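# Carry the tube rack through self-closing doors to the desk

## Task

Move the tube rack off the counter, past the self-closing doors, and set it on the desk standing upright, with each tube seated all the way down in a hole. At the end both doors must be closed. The rack and its tubes must never touch the floor. Any number of the robots may be used. When finished, the robots must have released everything and backed away, and none may have fallen over or be left leaning.

## Robot and tools

Robots: three identical Hello Robot Stretch 3 units named r1, r2 and r3. Each has a two-wheel drive base with a passive rear caster, a mast carrying a lift, and one telescoping arm that reaches out to the robot's right side. The base footprint is 0.33 m long by 0.34 m wide. It cannot move sideways; to bring the gripper forward or back you drive the base. Turning on the spot pivots about a point midway between the drive wheels, 0.05 m behind the front edge. With the arm pulled in and the wrist folded, a turn sweeps a 0.28 m radius; an unfolded level wrist reaches beyond that.

Frames: the base frame sits on the floor between the drive wheels, x forward, y left, z up. hand_pose is reported in this frame at the point where closed fingertips meet; with all wrist joints at zero its x axis points up, y back along the arm toward the mast, z toward the rear. The odometry frame is the base frame at scene start. Each robot reports in its own frames, so relative positions between robots can only be judged from images, lidar_m, wrist_depth_mm and head_depth_mm.

execute_actions: argument actions is a list holding exactly one action, or empty (an empty list just returns state and pictures). The action is an object keyed by robot name. Each robot entry may contain: base, with exactly one of translate_m (metres, relative to where the base last reported itself, positive forward, -1 to 1) or rotate_rad (radians, relative turn, positive counter-clockwise seen from above, -3.2 to 3.2); joints, a set of absolute targets by name: lift_m 0 to 1.1 (arm height), arm_m 0 to 0.52 (extension), wrist_yaw_rad -1.345 to 4.42 (0 along the arm, positive toward the front, 3.0 folded over the base), wrist_pitch_rad -1.57 to 0.451 (0 level, negative tips down), wrist_roll_rad -2.911 to 2.911 (0 fingers side by side), gripper_m -0.089 to 0.179 (larger is wider; actual fingertip gap is about 0.007 smaller near closed, 0.025 smaller wide open, zero below 0.007), head_pan_rad -3.953 to 1.73 (0 ahead, positive left, -1.57 along the arm), head_tilt_rad -1.53 to 0.419 (negative down); and contact_limits, which only accepts arm_m, a motor effort percentage 1 to 100 at which arm motion halts with contact_stop (lower is softer, too low halts instantly; values above the maximum are clipped). Everything in an action starts at once; one action lasts at most 15 s. Argument cameras lists camera names (rX_head_camera, rX_nav_camera, rX_wrist_camera, or all); omitted or null means all, [] means none. A bad key or out-of-range value rejects the whole call. Joints or robots left out may keep driving toward earlier targets. If a result reports a stop, later calls in the same reply are skipped.

wait: seconds 0 to 10; commands nothing and returns state and images. zoom_image: camera name plus region [x0, y0, x1, y1] in pixels of that camera's latest full image, at most 504 by 504. finished_scene: scene number; it is final and reports success.

Result lines: base_status and joint_status give how each motion ended: done, off_target (stopped short and may still push), contact_stop, time_out or torque_fault (old target dropped). on_its_own covers things not commanded in the call; its held at value is the target, not the actual position. base_odometry counts wheel turns, so slip looks like travel; heading runs -3.142 to 3.142. turned_by_wheels and turned_by_imu give turning since the last result. base_tilt in degrees, forward and right positive, with a fixed bias up to about 4 degrees. motor_effort is percent of maximum, positive toward larger joint values, with the peak in brackets; readings carry offsets and noise. Positive wheel effort pushes forward. lidar_m has 12 sectors of 30 degrees, first straight ahead then counter-clockwise (4th left, 7th behind, 10th right), measured from the base origin in a plane 0.17 m up; it sees legs not tabletops, misses clear objects, and sees other robots; - means nothing. Depth grids are 7 by 7 cells in mm (wrist 45 to 1000, head 280 to 4000). Tolerances for done: lift and arm ±0.004, wrist yaw and roll ±0.02, pitch ±0.05, gripper ±0.004, head ±0.02.

Speed: the base reaches 0.30 m/s and 1.9 rad/s only with lift_m below 0.30, arm_m below 0.03 and wrist_yaw_rad above 2.54; otherwise 0.10 m/s and 0.63 rad/s.

Gripping: command gripper_m smaller than the object width to hold; to let go, command at least 0.02 above where the pads made contact. Neither the reading nor done proves a grasp. Over-squeezing triggers a stall guard that weakens the grip; send a new value to re-squeeze.

Wrist safety: fold or unfold (yaw to 3.0) only with lift_m between 0.32 and 0.95, pitch -0.4 and roll near 0; once folded the lift may go down to 0.25. With yaw below -0.4 keep pitch at -0.5 or lower.

Hazards: robots pressing hard against each other ends the run; once bases touch, even millimetres more is a hard press, and no line reports touching. Equal commands give slightly unequal travel (under 1 cm per metre typically, up to 2.5 cm), which strains a shared load and can tip a robot. Arm or lift pushing on something firm stops it and leaves it slack; a slack lift can sink under load. Base, wrist and head have no contact stop. Pushing with the gripper above about 0.45 m, pushing again after a contact stop, driving while holding something fixed, or snagging furniture (especially backing) can tip a robot; reverse in small steps, pull the gripper free, and lower the lift to about 0.2 if still tilted. Wrist servos overloaded for seconds go limp for 10 s. Loose objects may occasionally be nudged. Avoid drops, slips, slams and hard hits. Camera calibration matrices in the original list map each robot's base frame to its cameras and carry small errors.

Each tool is called by a JSON object that holds its "fn" and its "kwargs".

## Session

{"fn": "execute_actions", "kwargs": {"actions": []}}

Scene clock: 0.00 s.
r1.base_odometry: x=+0.000 y=+0.000 heading=+0.000 (m, m, rad; r1's odometry frame)
r1.turned_by_wheels: +0.000 (rad since the last result)
r1.turned_by_imu: +0.000 (rad since the last result)
r1.base_tilt: forward=+0.2 right=+0.1 (deg)
r1.lidar_m: 1.21 1.18 1.24 0.96 0.95 0.99 1.40 1.47 3.01 2.36 2.21 1.61
r1.head_depth_mm: 1608 1625 1619 1624 1633 1649 1641 / 1496 1494 1514 1512 1513 1516 1529 / 1386 1405 1395 1411 1415 1417 1416 / 1300 1309 1318 1312 1319 1318 1319 / 1223 1230 1231 1236 1240 1237 1247 / 1159 1158 1160 1164 1169 1167 1174 / 1095 1099 1103 1100 1105 1107 1109
r1.base_status: not commanded
r1.joint_positions: lift_m=+0.424 arm_m=-0.001 wrist_yaw_rad=+3.055 wrist_pitch_rad=-0.488 wrist_roll_rad=+0.016 gripper_m=+0.037 head_pan_rad=-0.016 head_tilt_rad=-0.001
r1.joint_status: not commanded
r1.motor_effort: left_wheel=+0 right_wheel=+1 lift_m=+39 arm_m=+0 wrist_yaw_rad=+0 wrist_pitch_rad=+6 wrist_roll_rad=+0 gripper_m=-1 head_pan_rad=+0 head_tilt_rad=+3 (%)
r1.hand_pose: x=-0.0026 y=+0.0699 z=+0.4214 quat_wxyz=(+0.202, +0.698, +0.139, +0.673) (m; r1's base frame)
r1.wrist_depth_mm: 743 808 980 - - - - / 777 870 - - - - - / 866 947 - - - - - / 881 887 907 885 880 871 873 / 738 745 733 741 766 742 740 / 665 637 665 644 636 627 641 / 564 579 - - 565 560 556
r2.base_odometry: x=+0.000 y=+0.000 heading=+0.000 (m, m, rad; r2's odometry frame)
r2.turned_by_wheels: +0.000 (rad since the last result)
r2.turned_by_imu: +0.000 (rad since the last result)
r2.base_tilt: forward=+1.1 right=+1.3 (deg)
r2.lidar_m: 1.36 2.96 2.88 2.39 2.38 1.38 1.15 1.74 0.92 0.76 0.76 0.85
r2.head_depth_mm: 1126 1135 1143 1149 1153 1167 1178 / 1310 1327 1338 1347 1357 1369 1380 / 1576 1598 1612 1629 1636 1653 1674 / 1876 1999 2028 2045 2059 2095 2112 / 2062 2643 2732 2765 2803 2828 2460 / 2050 2844 2910 2886 2883 2884 2498 / 2033 2802 2799 2790 2829 2786 2486
r2.base_status: not commanded
r2.joint_positions: lift_m=+0.595 arm_m=+0.003 wrist_yaw_rad=+2.979 wrist_pitch_rad=-0.440 wrist_roll_rad=+0.018 gripper_m=+0.037 head_pan_rad=-0.018 head_tilt_rad=-0.007
r2.joint_status: not commanded
r2.motor_effort: left_wheel=+0 right_wheel=+1 lift_m=+26 arm_m=+0 wrist_yaw_rad=+0 wrist_pitch_rad=+7 wrist_roll_rad=+0 gripper_m=+0 head_pan_rad=+0 head_tilt_rad=+2 (%)
r2.hand_pose: x=+0.0145 y=+0.0712 z=+0.6030 quat_wxyz=(+0.211, +0.706, +0.096, +0.669) (m; r2's base frame)
r2.wrist_depth_mm: - - - - - - - / - - - - - - - / - - - - - - - / - - - - - - - / - - - 996 - 971 - / 829 821 - 820 806 830 833 / 713 714 707 720 725 712 711
r3.base_odometry: x=+0.000 y=+0.000 heading=+0.000 (m, m, rad; r3's odometry frame)
r3.turned_by_wheels: +0.000 (rad since the last result)
r3.turned_by_imu: +0.000 (rad since the last result)
r3.base_tilt: forward=+1.8 right=-0.8 (deg)
r3.lidar_m: 1.98 1.98 2.30 2.81 2.55 1.38 1.16 1.16 1.31 1.95 1.50 2.01
r3.head_depth_mm: 1929 2217 2253 2215 2255 2276 2208 / 1945 2134 2164 2164 2172 2156 2201 / 1951 2104 2084 2083 2078 2084 2116 / 1978 2046 2019 2045 2039 2067 2028 / 1932 1967 1980 2001 1983 1976 1993 / 1893 1929 1899 1900 1912 1914 1920 / 1845 1855 1857 1871 1858 1864 1859
r3.base_status: not commanded
r3.joint_positions: lift_m=+0.560 arm_m=+0.000 wrist_yaw_rad=+3.080 wrist_pitch_rad=-0.344 wrist_roll_rad=+0.014 gripper_m=+0.037 head_pan_rad=+0.010 head_tilt_rad=-0.020
r3.joint_status: not commanded
r3.motor_effort: left_wheel=+0 right_wheel=+1 lift_m=+25 arm_m=+0 wrist_yaw_rad=+1 wrist_pitch_rad=+5 wrist_roll_rad=+0 gripper_m=+0 head_pan_rad=+0 head_tilt_rad=+2 (%)
r3.hand_pose: x=-0.0068 y=+0.0874 z=+0.5895 quat_wxyz=(+0.143, +0.705, +0.098, +0.688) (m; r3's base frame)
r3.wrist_depth_mm: - - - - - - - / - - - - - - - / - - - - - - - / - - - - - - - / - - - - - - - / 888 904 890 871 - 851 850 / 771 767 - 740 741 734 729
pictures: r1_head_camera (sideways: a quarter turn clockwise sets it upright), r1_nav_camera (sideways: a quarter turn counterclockwise sets it upright), r1_wrist_camera, r2_head_camera (sideways: a quarter turn clockwise sets it upright), r2_nav_camera (sideways: a quarter turn counterclockwise sets it upright), r2_wrist_camera, r3_head_camera (sideways: a quarter turn clockwise sets it upright), r3_nav_camera (sideways: a quarter turn counterclockwise sets it upright), r3_wrist_camera
Images, in order (width x height): r1_head_camera 896x504, r1_nav_camera 672x504, r1_wrist_camera 644x364, r2_head_camera 896x504, r2_nav_camera 672x504, r2_wrist_camera 644x364, r3_head_camera 896x504, r3_nav_camera 672x504, r3_wrist_camera 644x364.

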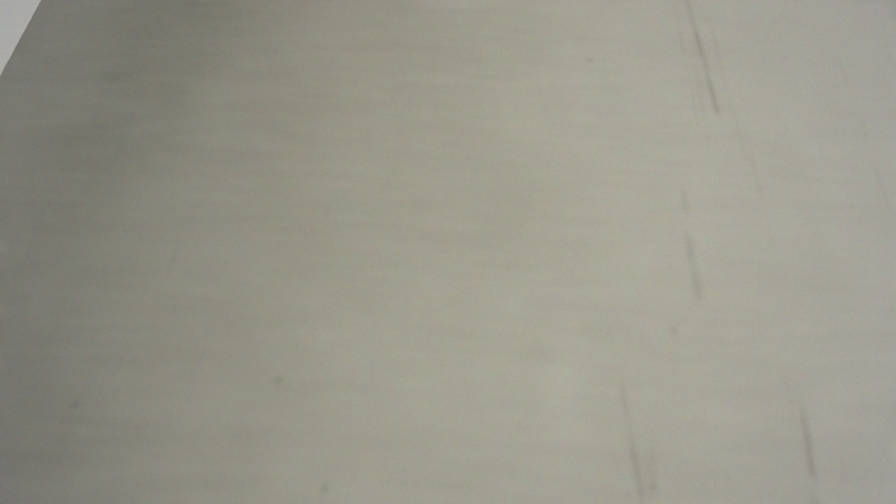

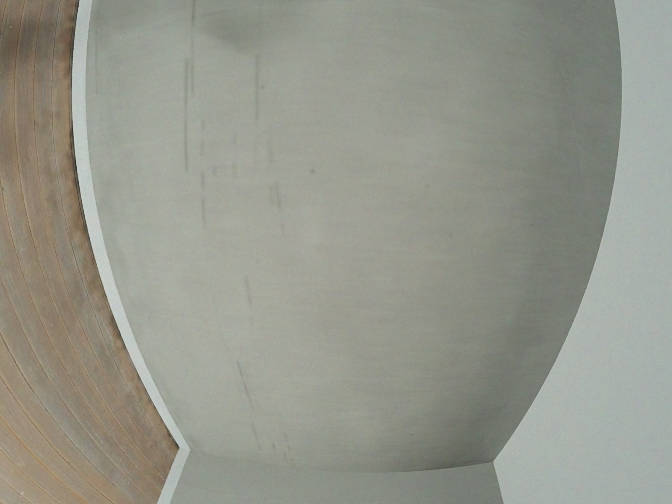

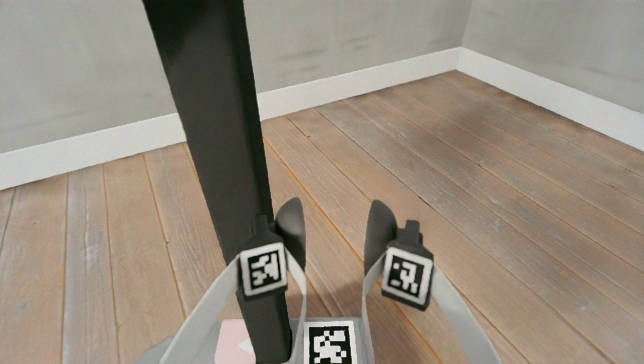

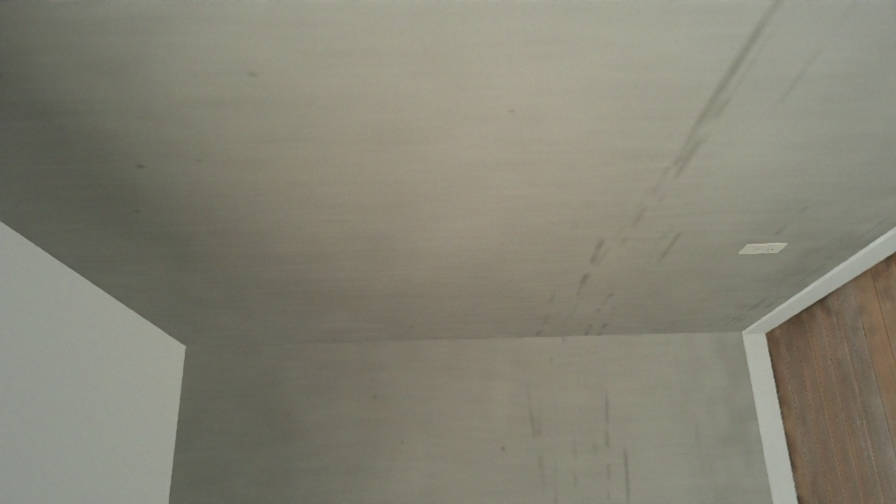

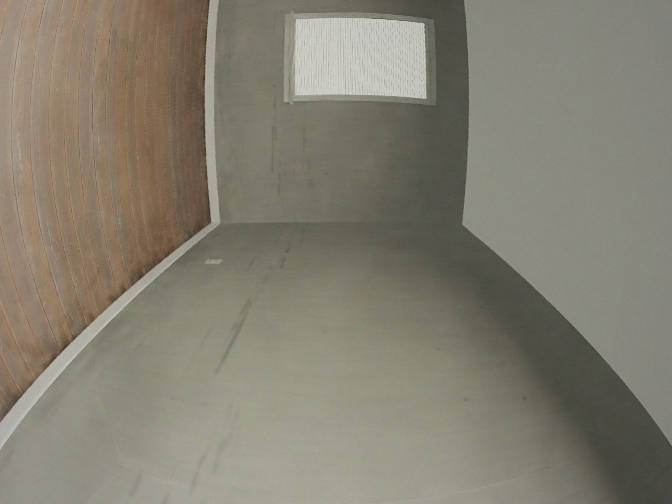

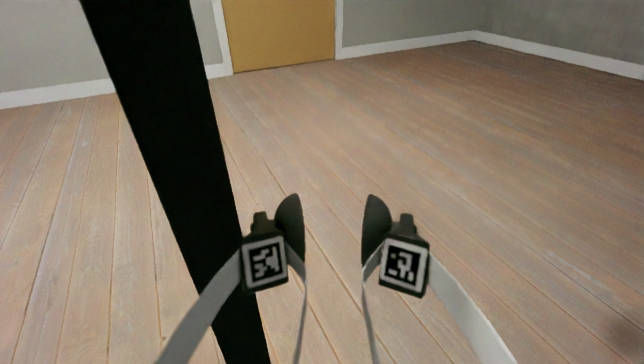

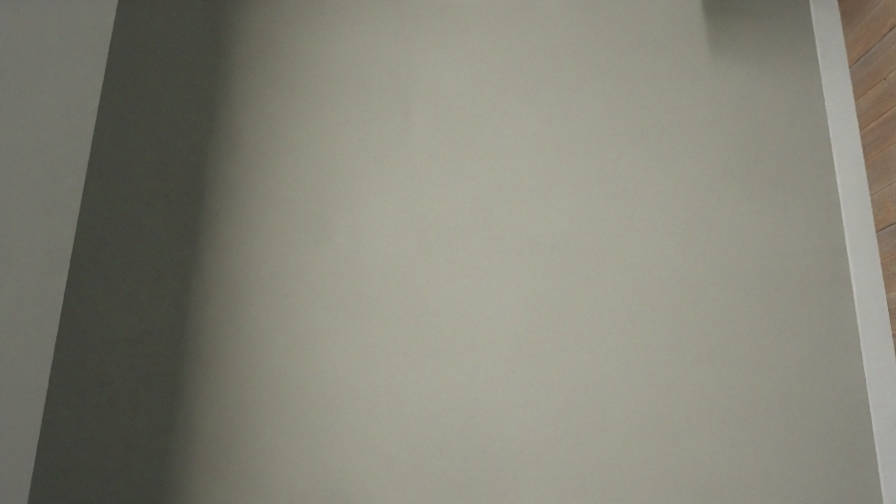

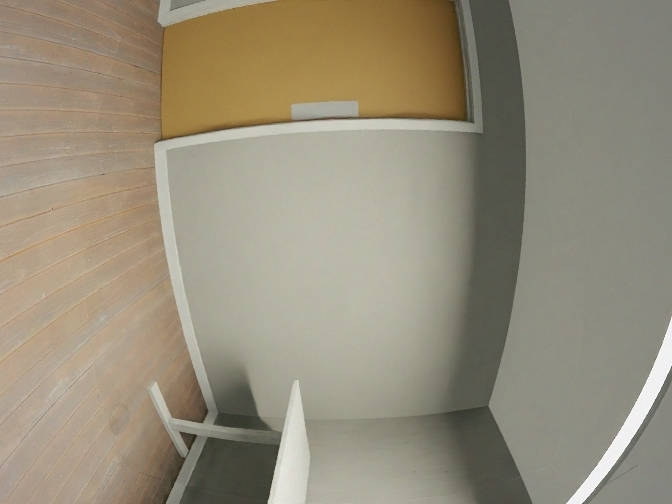

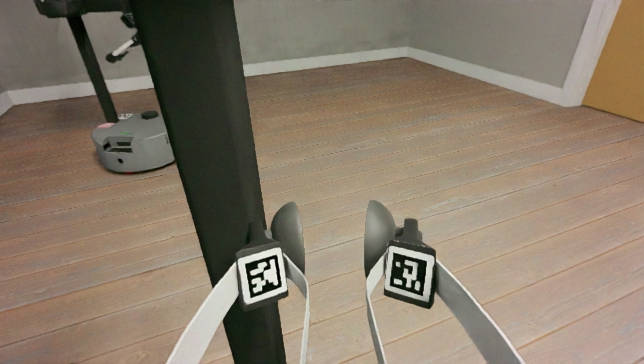

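{"fn": "execute_actions", "kwargs": {"actions": [{"r1":{"joints":{"head_pan_rad":-2.6,"head_tilt_rad":-0.4,"lift_m":0.27}},"r2":{"joints":{"head_pan_rad":-2.9,"head_tilt_rad":-0.4}},"r3":{"joints":{"head_pan_rad":-1.2,"head_tilt_rad":-0.3}}}], "cameras": ["r1_nav_camera","r2_nav_camera","r3_nav_camera","r3_head_camera"]}}

Scene clock: 6.00 s.
r1.base_odometry: x=+0.000 y=+0.000 heading=+0.000 (m, m, rad; r1's odometry frame)
r1.turned_by_wheels: +0.000 (rad since the last result)
r1.turned_by_imu: +0.001 (rad since the last result)
r1.base_tilt: forward=+0.1 right=+0.1 (deg)
r1.lidar_m: 1.21 1.18 1.24 0.96 0.95 0.99 1.40 1.48 3.02 2.36 2.21 1.60
r1.head_depth_mm: 3066 3241 3361 3071 2451 1831 1443 / 3054 3289 3510 3673 2431 1794 1432 / 3059 3322 3504 3609 2396 1771 1430 / 3100 3345 3522 3082 2377 1741 1403 / 3139 1507 3479 2881 1874 1745 1407 / 3156 3361 3589 3445 2317 1732 1404 / 3121 3401 3638 3416 2306 1726 1382
r1.base_status: not commanded
r1.joint_positions: lift_m=+0.270 arm_m=-0.001 wrist_yaw_rad=+3.055 wrist_pitch_rad=-0.488 wrist_roll_rad=+0.016 gripper_m=+0.037 head_pan_rad=-2.593 head_tilt_rad=-0.395
r1.joint_status: all done
r1.motor_effort: left_wheel=+1(0) right_wheel=+0(1) lift_m=+24(32) arm_m=+0(0) wrist_yaw_rad=+0(2) wrist_pitch_rad=+6(6) wrist_roll_rad=+0(0) gripper_m=+0(0) head_pan_rad=-4(52) head_tilt_rad=-2(30) (%)
r1.hand_pose: x=-0.0026 y=+0.0699 z=+0.2678 quat_wxyz=(+0.202, +0.698, +0.140, +0.673) (m; r1's base frame)
r1.wrist_depth_mm: 750 819 997 - - - 993 / 794 868 - - - - 936 / 807 787 - 785 771 791 789 / 635 630 634 643 635 626 621 / 536 550 - 550 551 528 526 / 472 - - - - 459 461 / - - - - 403 406 397
r2.base_odometry: x=+0.000 y=+0.000 heading=+0.000 (m, m, rad; r2's odometry frame)
r2.turned_by_wheels: +0.000 (rad since the last result)
r2.turned_by_imu: +0.000 (rad since the last result)
r2.base_tilt: forward=+1.0 right=+1.3 (deg)
r2.lidar_m: 1.36 2.96 2.88 2.39 2.38 1.39 1.15 1.75 0.92 0.76 0.76 0.85
r2.head_depth_mm: 1597 1703 1770 1250 1342 1460 1472 / 1577 1678 1759 1234 1319 1438 1482 / 1571 1676 1732 1220 1308 1416 1475 / 1548 1656 1748 1856 1979 1762 1480 / 1538 1632 1737 1866 2028 1824 1478 / 1521 1616 1719 1847 1982 1836 1485 / 1504 1595 1714 1834 1970 1825 1479
r2.base_status: not commanded
r2.joint_positions: lift_m=+0.595 arm_m=+0.003 wrist_yaw_rad=+2.979 wrist_pitch_rad=-0.440 wrist_roll_rad=+0.018 gripper_m=+0.037 head_pan_rad=-2.893 head_tilt_rad=-0.395
r2.joint_status: all done
r2.motor_effort: left_wheel=+0(0) right_wheel=+1(1) lift_m=+26(26) arm_m=-1(1) wrist_yaw_rad=+0(1) wrist_pitch_rad=+7(7) wrist_roll_rad=+0(0) gripper_m=-1(1) head_pan_rad=-5(58) head_tilt_rad=-2(25) (%)
r2.hand_pose: x=+0.0145 y=+0.0712 z=+0.6030 quat_wxyz=(+0.211, +0.706, +0.096, +0.669) (m; r2's base frame)
r2.wrist_depth_mm: - - - - - - - / - - - - - - - / - - - - - - - / - - - - - - - / - - - 984 - 977 953 / 835 838 - 829 796 824 837 / 725 706 698 722 701 711 706
r3.base_odometry: x=+0.000 y=+0.000 heading=+0.000 (m, m, rad; r3's odometry frame)
r3.turned_by_wheels: +0.000 (rad since the last result)
r3.turned_by_imu: +0.001 (rad since the last result)
r3.base_tilt: forward=+1.8 right=-0.7 (deg)
r3.lidar_m: 1.98 1.98 2.30 2.80 2.56 1.38 1.16 1.16 1.30 1.96 1.50 2.01
r3.head_depth_mm: 1673 1746 1864 1943 2053 2040 1592 / 1683 1771 1869 1966 2080 2030 1595 / 1695 1807 1884 1968 2114 2052 1574 / 1729 1799 1918 1587 2092 1952 1551 / 1738 1806 1931 1588 2163 2015 1577 / 1754 1850 1944 1585 2170 2026 1567 / 1780 1876 1956 1566 2198 2005 1563
r3.base_status: not commanded
r3.joint_positions: lift_m=+0.560 arm_m=+0.000 wrist_yaw_rad=+3.080 wrist_pitch_rad=-0.344 wrist_roll_rad=+0.014 gripper_m=+0.037 head_pan_rad=-1.193 head_tilt_rad=-0.296
r3.joint_status: all done
r3.motor_effort: left_wheel=+0(0) right_wheel=+1(0) lift_m=+25(25) arm_m=+0(0) wrist_yaw_rad=+1(1) wrist_pitch_rad=+4(5) wrist_roll_rad=+0(0) gripper_m=+0(0) head_pan_rad=-4(57) head_tilt_rad=-1(18) (%)
r3.hand_pose: x=-0.0068 y=+0.0874 z=+0.5895 quat_wxyz=(+0.143, +0.705, +0.098, +0.688) (m; r3's base frame)
r3.wrist_depth_mm: - - - - - - - / - - - - - - - / - - - - - - - / - - - - - - - / - - - - - - - / 890 890 905 866 - 869 851 / 773 767 - 755 749 738 742
pictures: r1_nav_camera (sideways: a quarter turn counterclockwise sets it upright), r2_nav_camera (sideways: a quarter turn counterclockwise sets it upright), r3_head_camera (sideways: a quarter turn clockwise sets it upright), r3_nav_camera (sideways: a quarter turn counterclockwise sets it upright)
camera_calibration (this result's frames):
r1_nav_camera: T_world_to_cam=[[-0.335831, -0.251132, 0.907827, -1.1396], [-0.565329, 0.824647, 0.0189908, 0.0336002], [-0.753406, -0.506844, -0.418914, 0.50804], [0, 0, 0, 1]] pos_world=[0.0190437, -0.056401, 1.24674]
r2_nav_camera: T_world_to_cam=[[-0.369231, -0.100041, 0.923937, -1.1565], [-0.222036, 0.974893, 0.0168264, 0.0286973], [-0.902424, -0.198934, -0.382173, 0.464166], [0, 0, 0, 1]] pos_world=[-0.00176849, -0.051335, 1.24544]
r3_head_camera: T_world_to_cam=[[-0.134577, 0.288645, -0.947931, 1.25616], [0.906598, 0.421995, -0.000211877, -0.000526846], [0.399961, -0.859421, -0.318476, 0.368911], [0, 0, 0, 1]] pos_world=[0.0219779, -0.0453113, 1.30824]
r3_nav_camera: T_world_to_cam=[[0.0872114, -0.335873, 0.937861, -1.17754], [-0.921045, -0.385894, -0.0525512, 0.126731], [0.379565, -0.859229, -0.343009, 0.397163], [0, 0, 0, 1]] pos_world=[0.0686708, -0.00534585, 1.24726]
Images, in order (width x height): r1_nav_camera 672x504, r2_nav_camera 672x504, r3_head_camera 896x504, r3_nav_camera 672x504.

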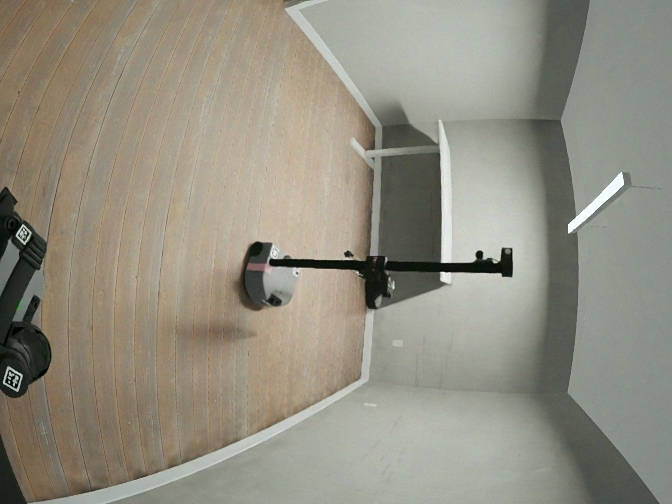

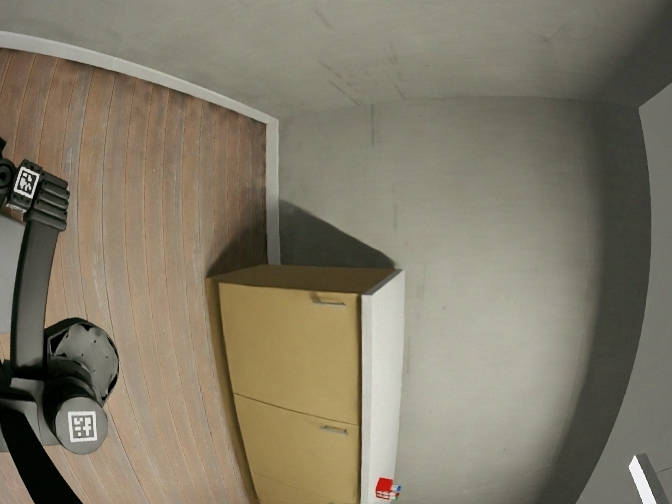

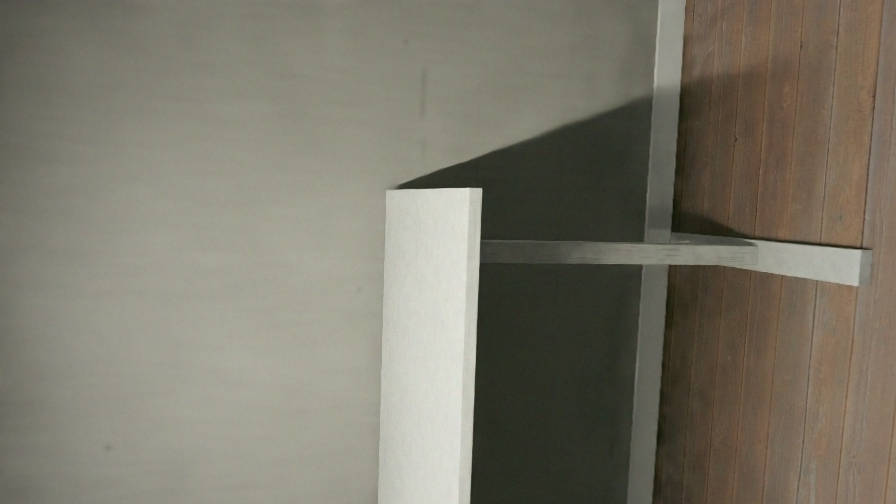

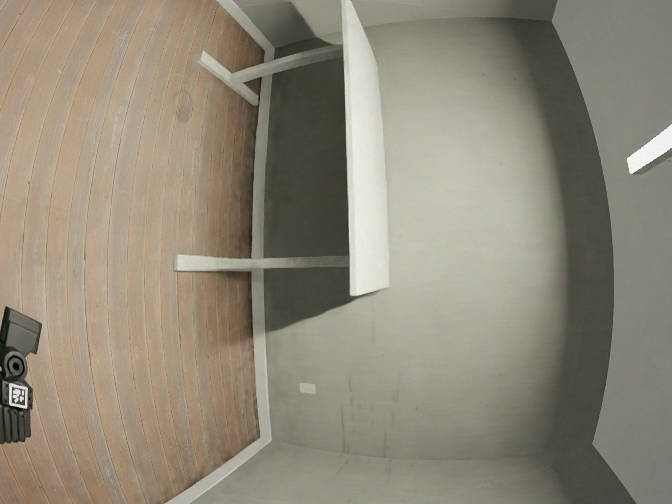

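{"fn": "execute_actions", "kwargs": {"actions": [{"r1":{"base":{"rotate_rad":0.5},"joints":{"head_pan_rad":-0.5,"head_tilt_rad":-0.5}},"r2":{"base":{"rotate_rad":2.32},"joints":{"head_pan_rad":0.4,"head_tilt_rad":-0.4,"lift_m":0.27}},"r3":{"base":{"rotate_rad":0.3},"joints":{"head_pan_rad":0.2,"head_tilt_rad":-0.5,"lift_m":0.27}}}], "cameras": ["r1_nav_camera","r2_nav_camera","r3_nav_camera","r3_head_camera","r2_head_camera"]}}

Scene clock: 19.90 s.
r1.base_odometry: x=+0.000 y=+0.000 heading=+0.500 (m, m, rad; r1's odometry frame)
r1.turned_by_wheels: +0.500 (rad since the last result)
r1.turned_by_imu: +0.497 (rad since the last result)
r1.base_tilt: forward=+0.2 right=+0.1 (deg)
r1.lidar_m: 1.18 1.23 0.97 0.94 0.98 1.36 1.49 3.10 2.37 2.21 1.64 1.22
r1.head_depth_mm: 1306 1459 1625 1852 2023 1645 1344 / 1227 1355 1516 1703 1912 1630 1329 / 1163 1278 1414 1585 1792 1619 1332 / 1108 1200 1325 1474 1659 1609 1319 / 1047 1143 1246 1383 1532 1585 1305 / 997 1082 1187 1301 1433 1521 1300 / 955 1030 1121 1223 1345 1469 1284
r1.base_status: done
r1.joint_positions: lift_m=+0.270 arm_m=-0.001 wrist_yaw_rad=+3.055 wrist_pitch_rad=-0.488 wrist_roll_rad=+0.016 gripper_m=+0.037 head_pan_rad=-0.507 head_tilt_rad=-0.494
r1.joint_status: all done
r1.motor_effort: left_wheel=-2(9) right_wheel=+1(5) lift_m=+24(25) arm_m=+0(0) wrist_yaw_rad=-1(0) wrist_pitch_rad=+6(6) wrist_roll_rad=-1(1) gripper_m=+0(0) head_pan_rad=+4(52) head_tilt_rad=-2(15) (%)
r1.hand_pose: x=-0.0026 y=+0.0699 z=+0.2678 quat_wxyz=(+0.202, +0.698, +0.140, +0.673) (m; r1's base frame)
r1.wrist_depth_mm: 952 944 964 959 933 950 960 / - 992 969 - 980 965 - / 789 796 - 786 781 786 769 / 644 632 628 631 644 633 636 / 534 546 - 550 555 524 526 / 472 - - - - 462 457 / - - - - 406 402 403
r2.base_odometry: x=+0.000 y=+0.000 heading=+2.320 (m, m, rad; r2's odometry frame)
r2.turned_by_wheels: +2.320 (rad since the last result)
r2.turned_by_imu: +2.344 (rad since the last result)
r2.base_tilt: forward=+1.0 right=+1.3 (deg)
r2.lidar_m: 1.83 1.21 1.15 1.20 0.81 0.76 0.77 0.99 2.19 3.02 2.55 2.38
r2.head_depth_mm: 2320 2432 2529 2729 2358 1806 1475 / 2464 2636 2068 2172 2275 1833 1484 / 2385 2563 1858 1903 2101 1824 1482 / 2155 2305 1786 1692 1822 1828 1485 / 2000 2109 1853 1515 1626 1731 1476 / 1833 1959 1871 1377 1468 1591 1486 / 1716 1797 1828 1272 1338 1418 1484
r2.base_status: done
r2.joint_positions: lift_m=+0.270 arm_m=+0.003 wrist_yaw_rad=+2.979 wrist_pitch_rad=-0.441 wrist_roll_rad=+0.018 gripper_m=+0.037 head_pan_rad=+0.393 head_tilt_rad=-0.396
r2.joint_status: all done
r2.motor_effort: left_wheel=+0(7) right_wheel=+2(7) lift_m=+15(22) arm_m=+0(1) wrist_yaw_rad=+0(0) wrist_pitch_rad=+8(8) wrist_roll_rad=+0(0) gripper_m=-1(1) head_pan_rad=+4(56) head_tilt_rad=-2(3) (%)
r2.hand_pose: x=+0.0145 y=+0.0710 z=+0.2781 quat_wxyz=(+0.211, +0.706, +0.096, +0.669) (m; r2's base frame)
r2.wrist_depth_mm: 662 - - - - 958 899 / 695 - - - - - - / 699 803 881 865 857 853 849 / 653 664 665 665 663 665 664 / 547 545 - 557 573 539 549 / 461 497 - - 445 453 454 / - - - - 393 397 398
r3.base_odometry: x=+0.000 y=+0.000 heading=+0.300 (m, m, rad; r3's odometry frame)
r3.turned_by_wheels: +0.300 (rad since the last result)
r3.turned_by_imu: +0.297 (rad since the last result)
r3.base_tilt: forward=+1.8 right=-0.8 (deg)
r3.lidar_m: 1.97 2.12 2.77 1.58 1.67 1.21 1.16 1.20 1.62 1.50 2.01 2.07
r3.head_depth_mm: 1622 1750 1876 2081 2083 1629 1344 / 1681 1793 1954 2107 2051 1609 1341 / 1724 1827 1996 2212 2088 1632 1346 / 1797 1941 2105 2357 2061 1636 1337 / 1830 1986 2167 2404 2058 1633 1336 / 1850 2038 2230 2426 2086 1632 1336 / 1891 2058 2234 2421 2065 1618 1345
r3.base_status: done
r3.joint_positions: lift_m=+0.270 arm_m=+0.000 wrist_yaw_rad=+3.080 wrist_pitch_rad=-0.345 wrist_roll_rad=+0.014 gripper_m=+0.037 head_pan_rad=+0.193 head_tilt_rad=-0.494
r3.joint_status: all done
r3.motor_effort: left_wheel=-2(6) right_wheel=+3(8) lift_m=+22(22) arm_m=+1(0) wrist_yaw_rad=+0(0) wrist_pitch_rad=+5(5) wrist_roll_rad=+0(0) gripper_m=+0(0) head_pan_rad=+5(57) head_tilt_rad=-3(18) (%)
r3.hand_pose: x=-0.0068 y=+0.0873 z=+0.2995 quat_wxyz=(+0.144, +0.705, +0.099, +0.688) (m; r3's base frame)
r3.wrist_depth_mm: - - - - - - - / - - - - - - - / - - - - - 976 955 / 800 794 - 754 761 745 731 / 631 629 - 610 624 597 596 / 537 523 - 532 - 505 499 / 457 - - - 435 436 432
pictures: r1_nav_camera (sideways: a quarter turn counterclockwise sets it upright), r2_head_camera (sideways: a quarter turn clockwise sets it upright), r2_nav_camera (sideways: a quarter turn counterclockwise sets it upright), r3_head_camera (sideways: a quarter turn clockwise sets it upright), r3_nav_camera (sideways: a quarter turn counterclockwise sets it upright)
camera_calibration (this result's frames):
r1_nav_camera: T_world_to_cam=[[0.460779, -0.211364, 0.861979, -1.08465], [-0.438008, -0.898866, 0.0137323, 0.0396717], [0.771901, -0.383881, -0.506758, 0.613038], [0, 0, 0, 1]] pos_world=[0.0439565, 0.041737, 1.24506]
r2_head_camera: T_world_to_cam=[[-0.350159, -0.116865, -0.929372, 1.23281], [-0.350113, 0.936601, 0.0141377, -0.0162984], [0.868798, 0.330335, -0.368875, 0.42877], [0, 0, 0, 1]] pos_world=[0.0534567, 0.0176989, 1.30413]
r2_nav_camera: T_world_to_cam=[[0.351462, 0.152231, 0.923743, -1.16064], [0.359806, -0.932875, 0.016839, 0.0251315], [0.8643, 0.32645, -0.382644, 0.454], [0, 0, 0, 1]] pos_world=[0.00648487, 0.0519219, 1.24543]
r3_head_camera: T_world_to_cam=[[-0.485292, -0.113663, -0.866933, 1.15261], [-0.246808, 0.969001, 0.0111131, -0.00823351], [0.838795, 0.219359, -0.498301, 0.600242], [0, 0, 0, 1]] pos_world=[0.0538419, 0.00731945, 1.29843]
r3_nav_camera: T_world_to_cam=[[0.520544, 0.0579339, 0.851867, -1.068], [0.199229, -0.978397, -0.0552026, 0.123335], [0.830266, 0.198452, -0.52084, 0.62582], [0, 0, 0, 1]] pos_world=[0.011772, 0.0583489, 1.24256]
Images, in order (width x height): r1_nav_camera 672x504, r2_head_camera 896x504, r2_nav_camera 672x504, r3_head_camera 896x504, r3_nav_camera 672x504.

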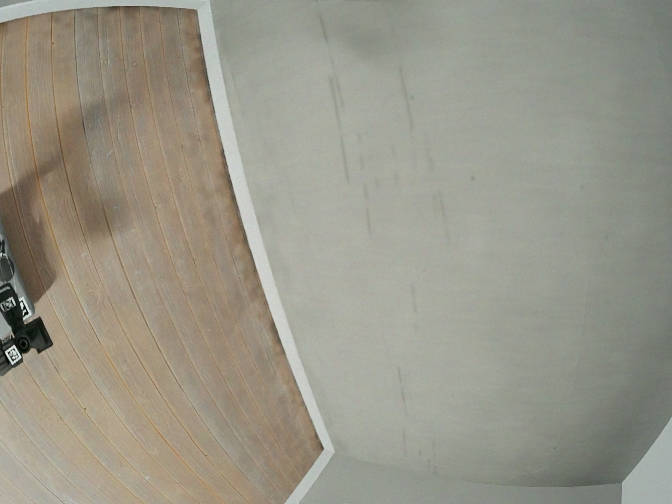

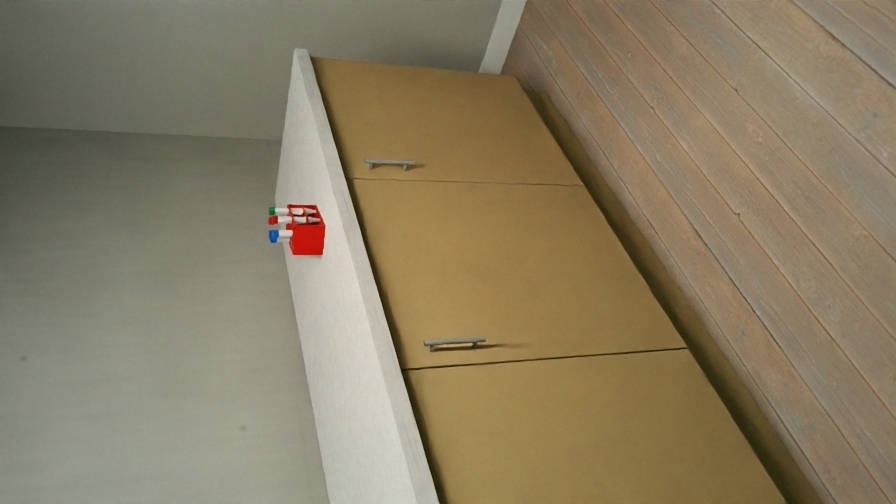

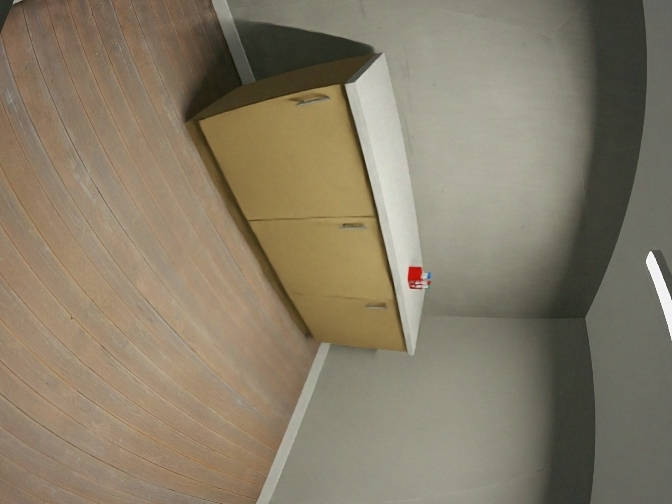

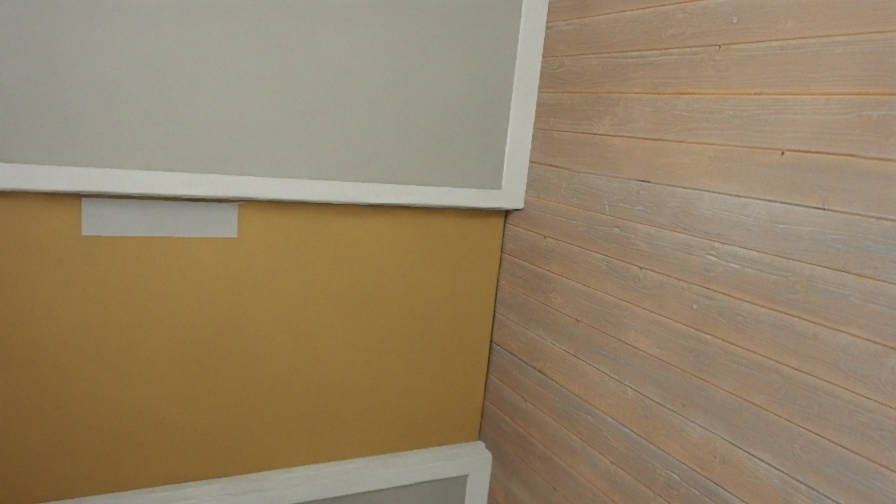

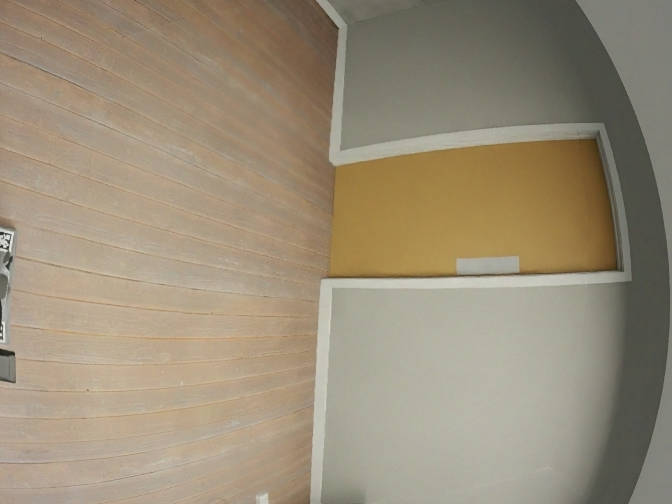

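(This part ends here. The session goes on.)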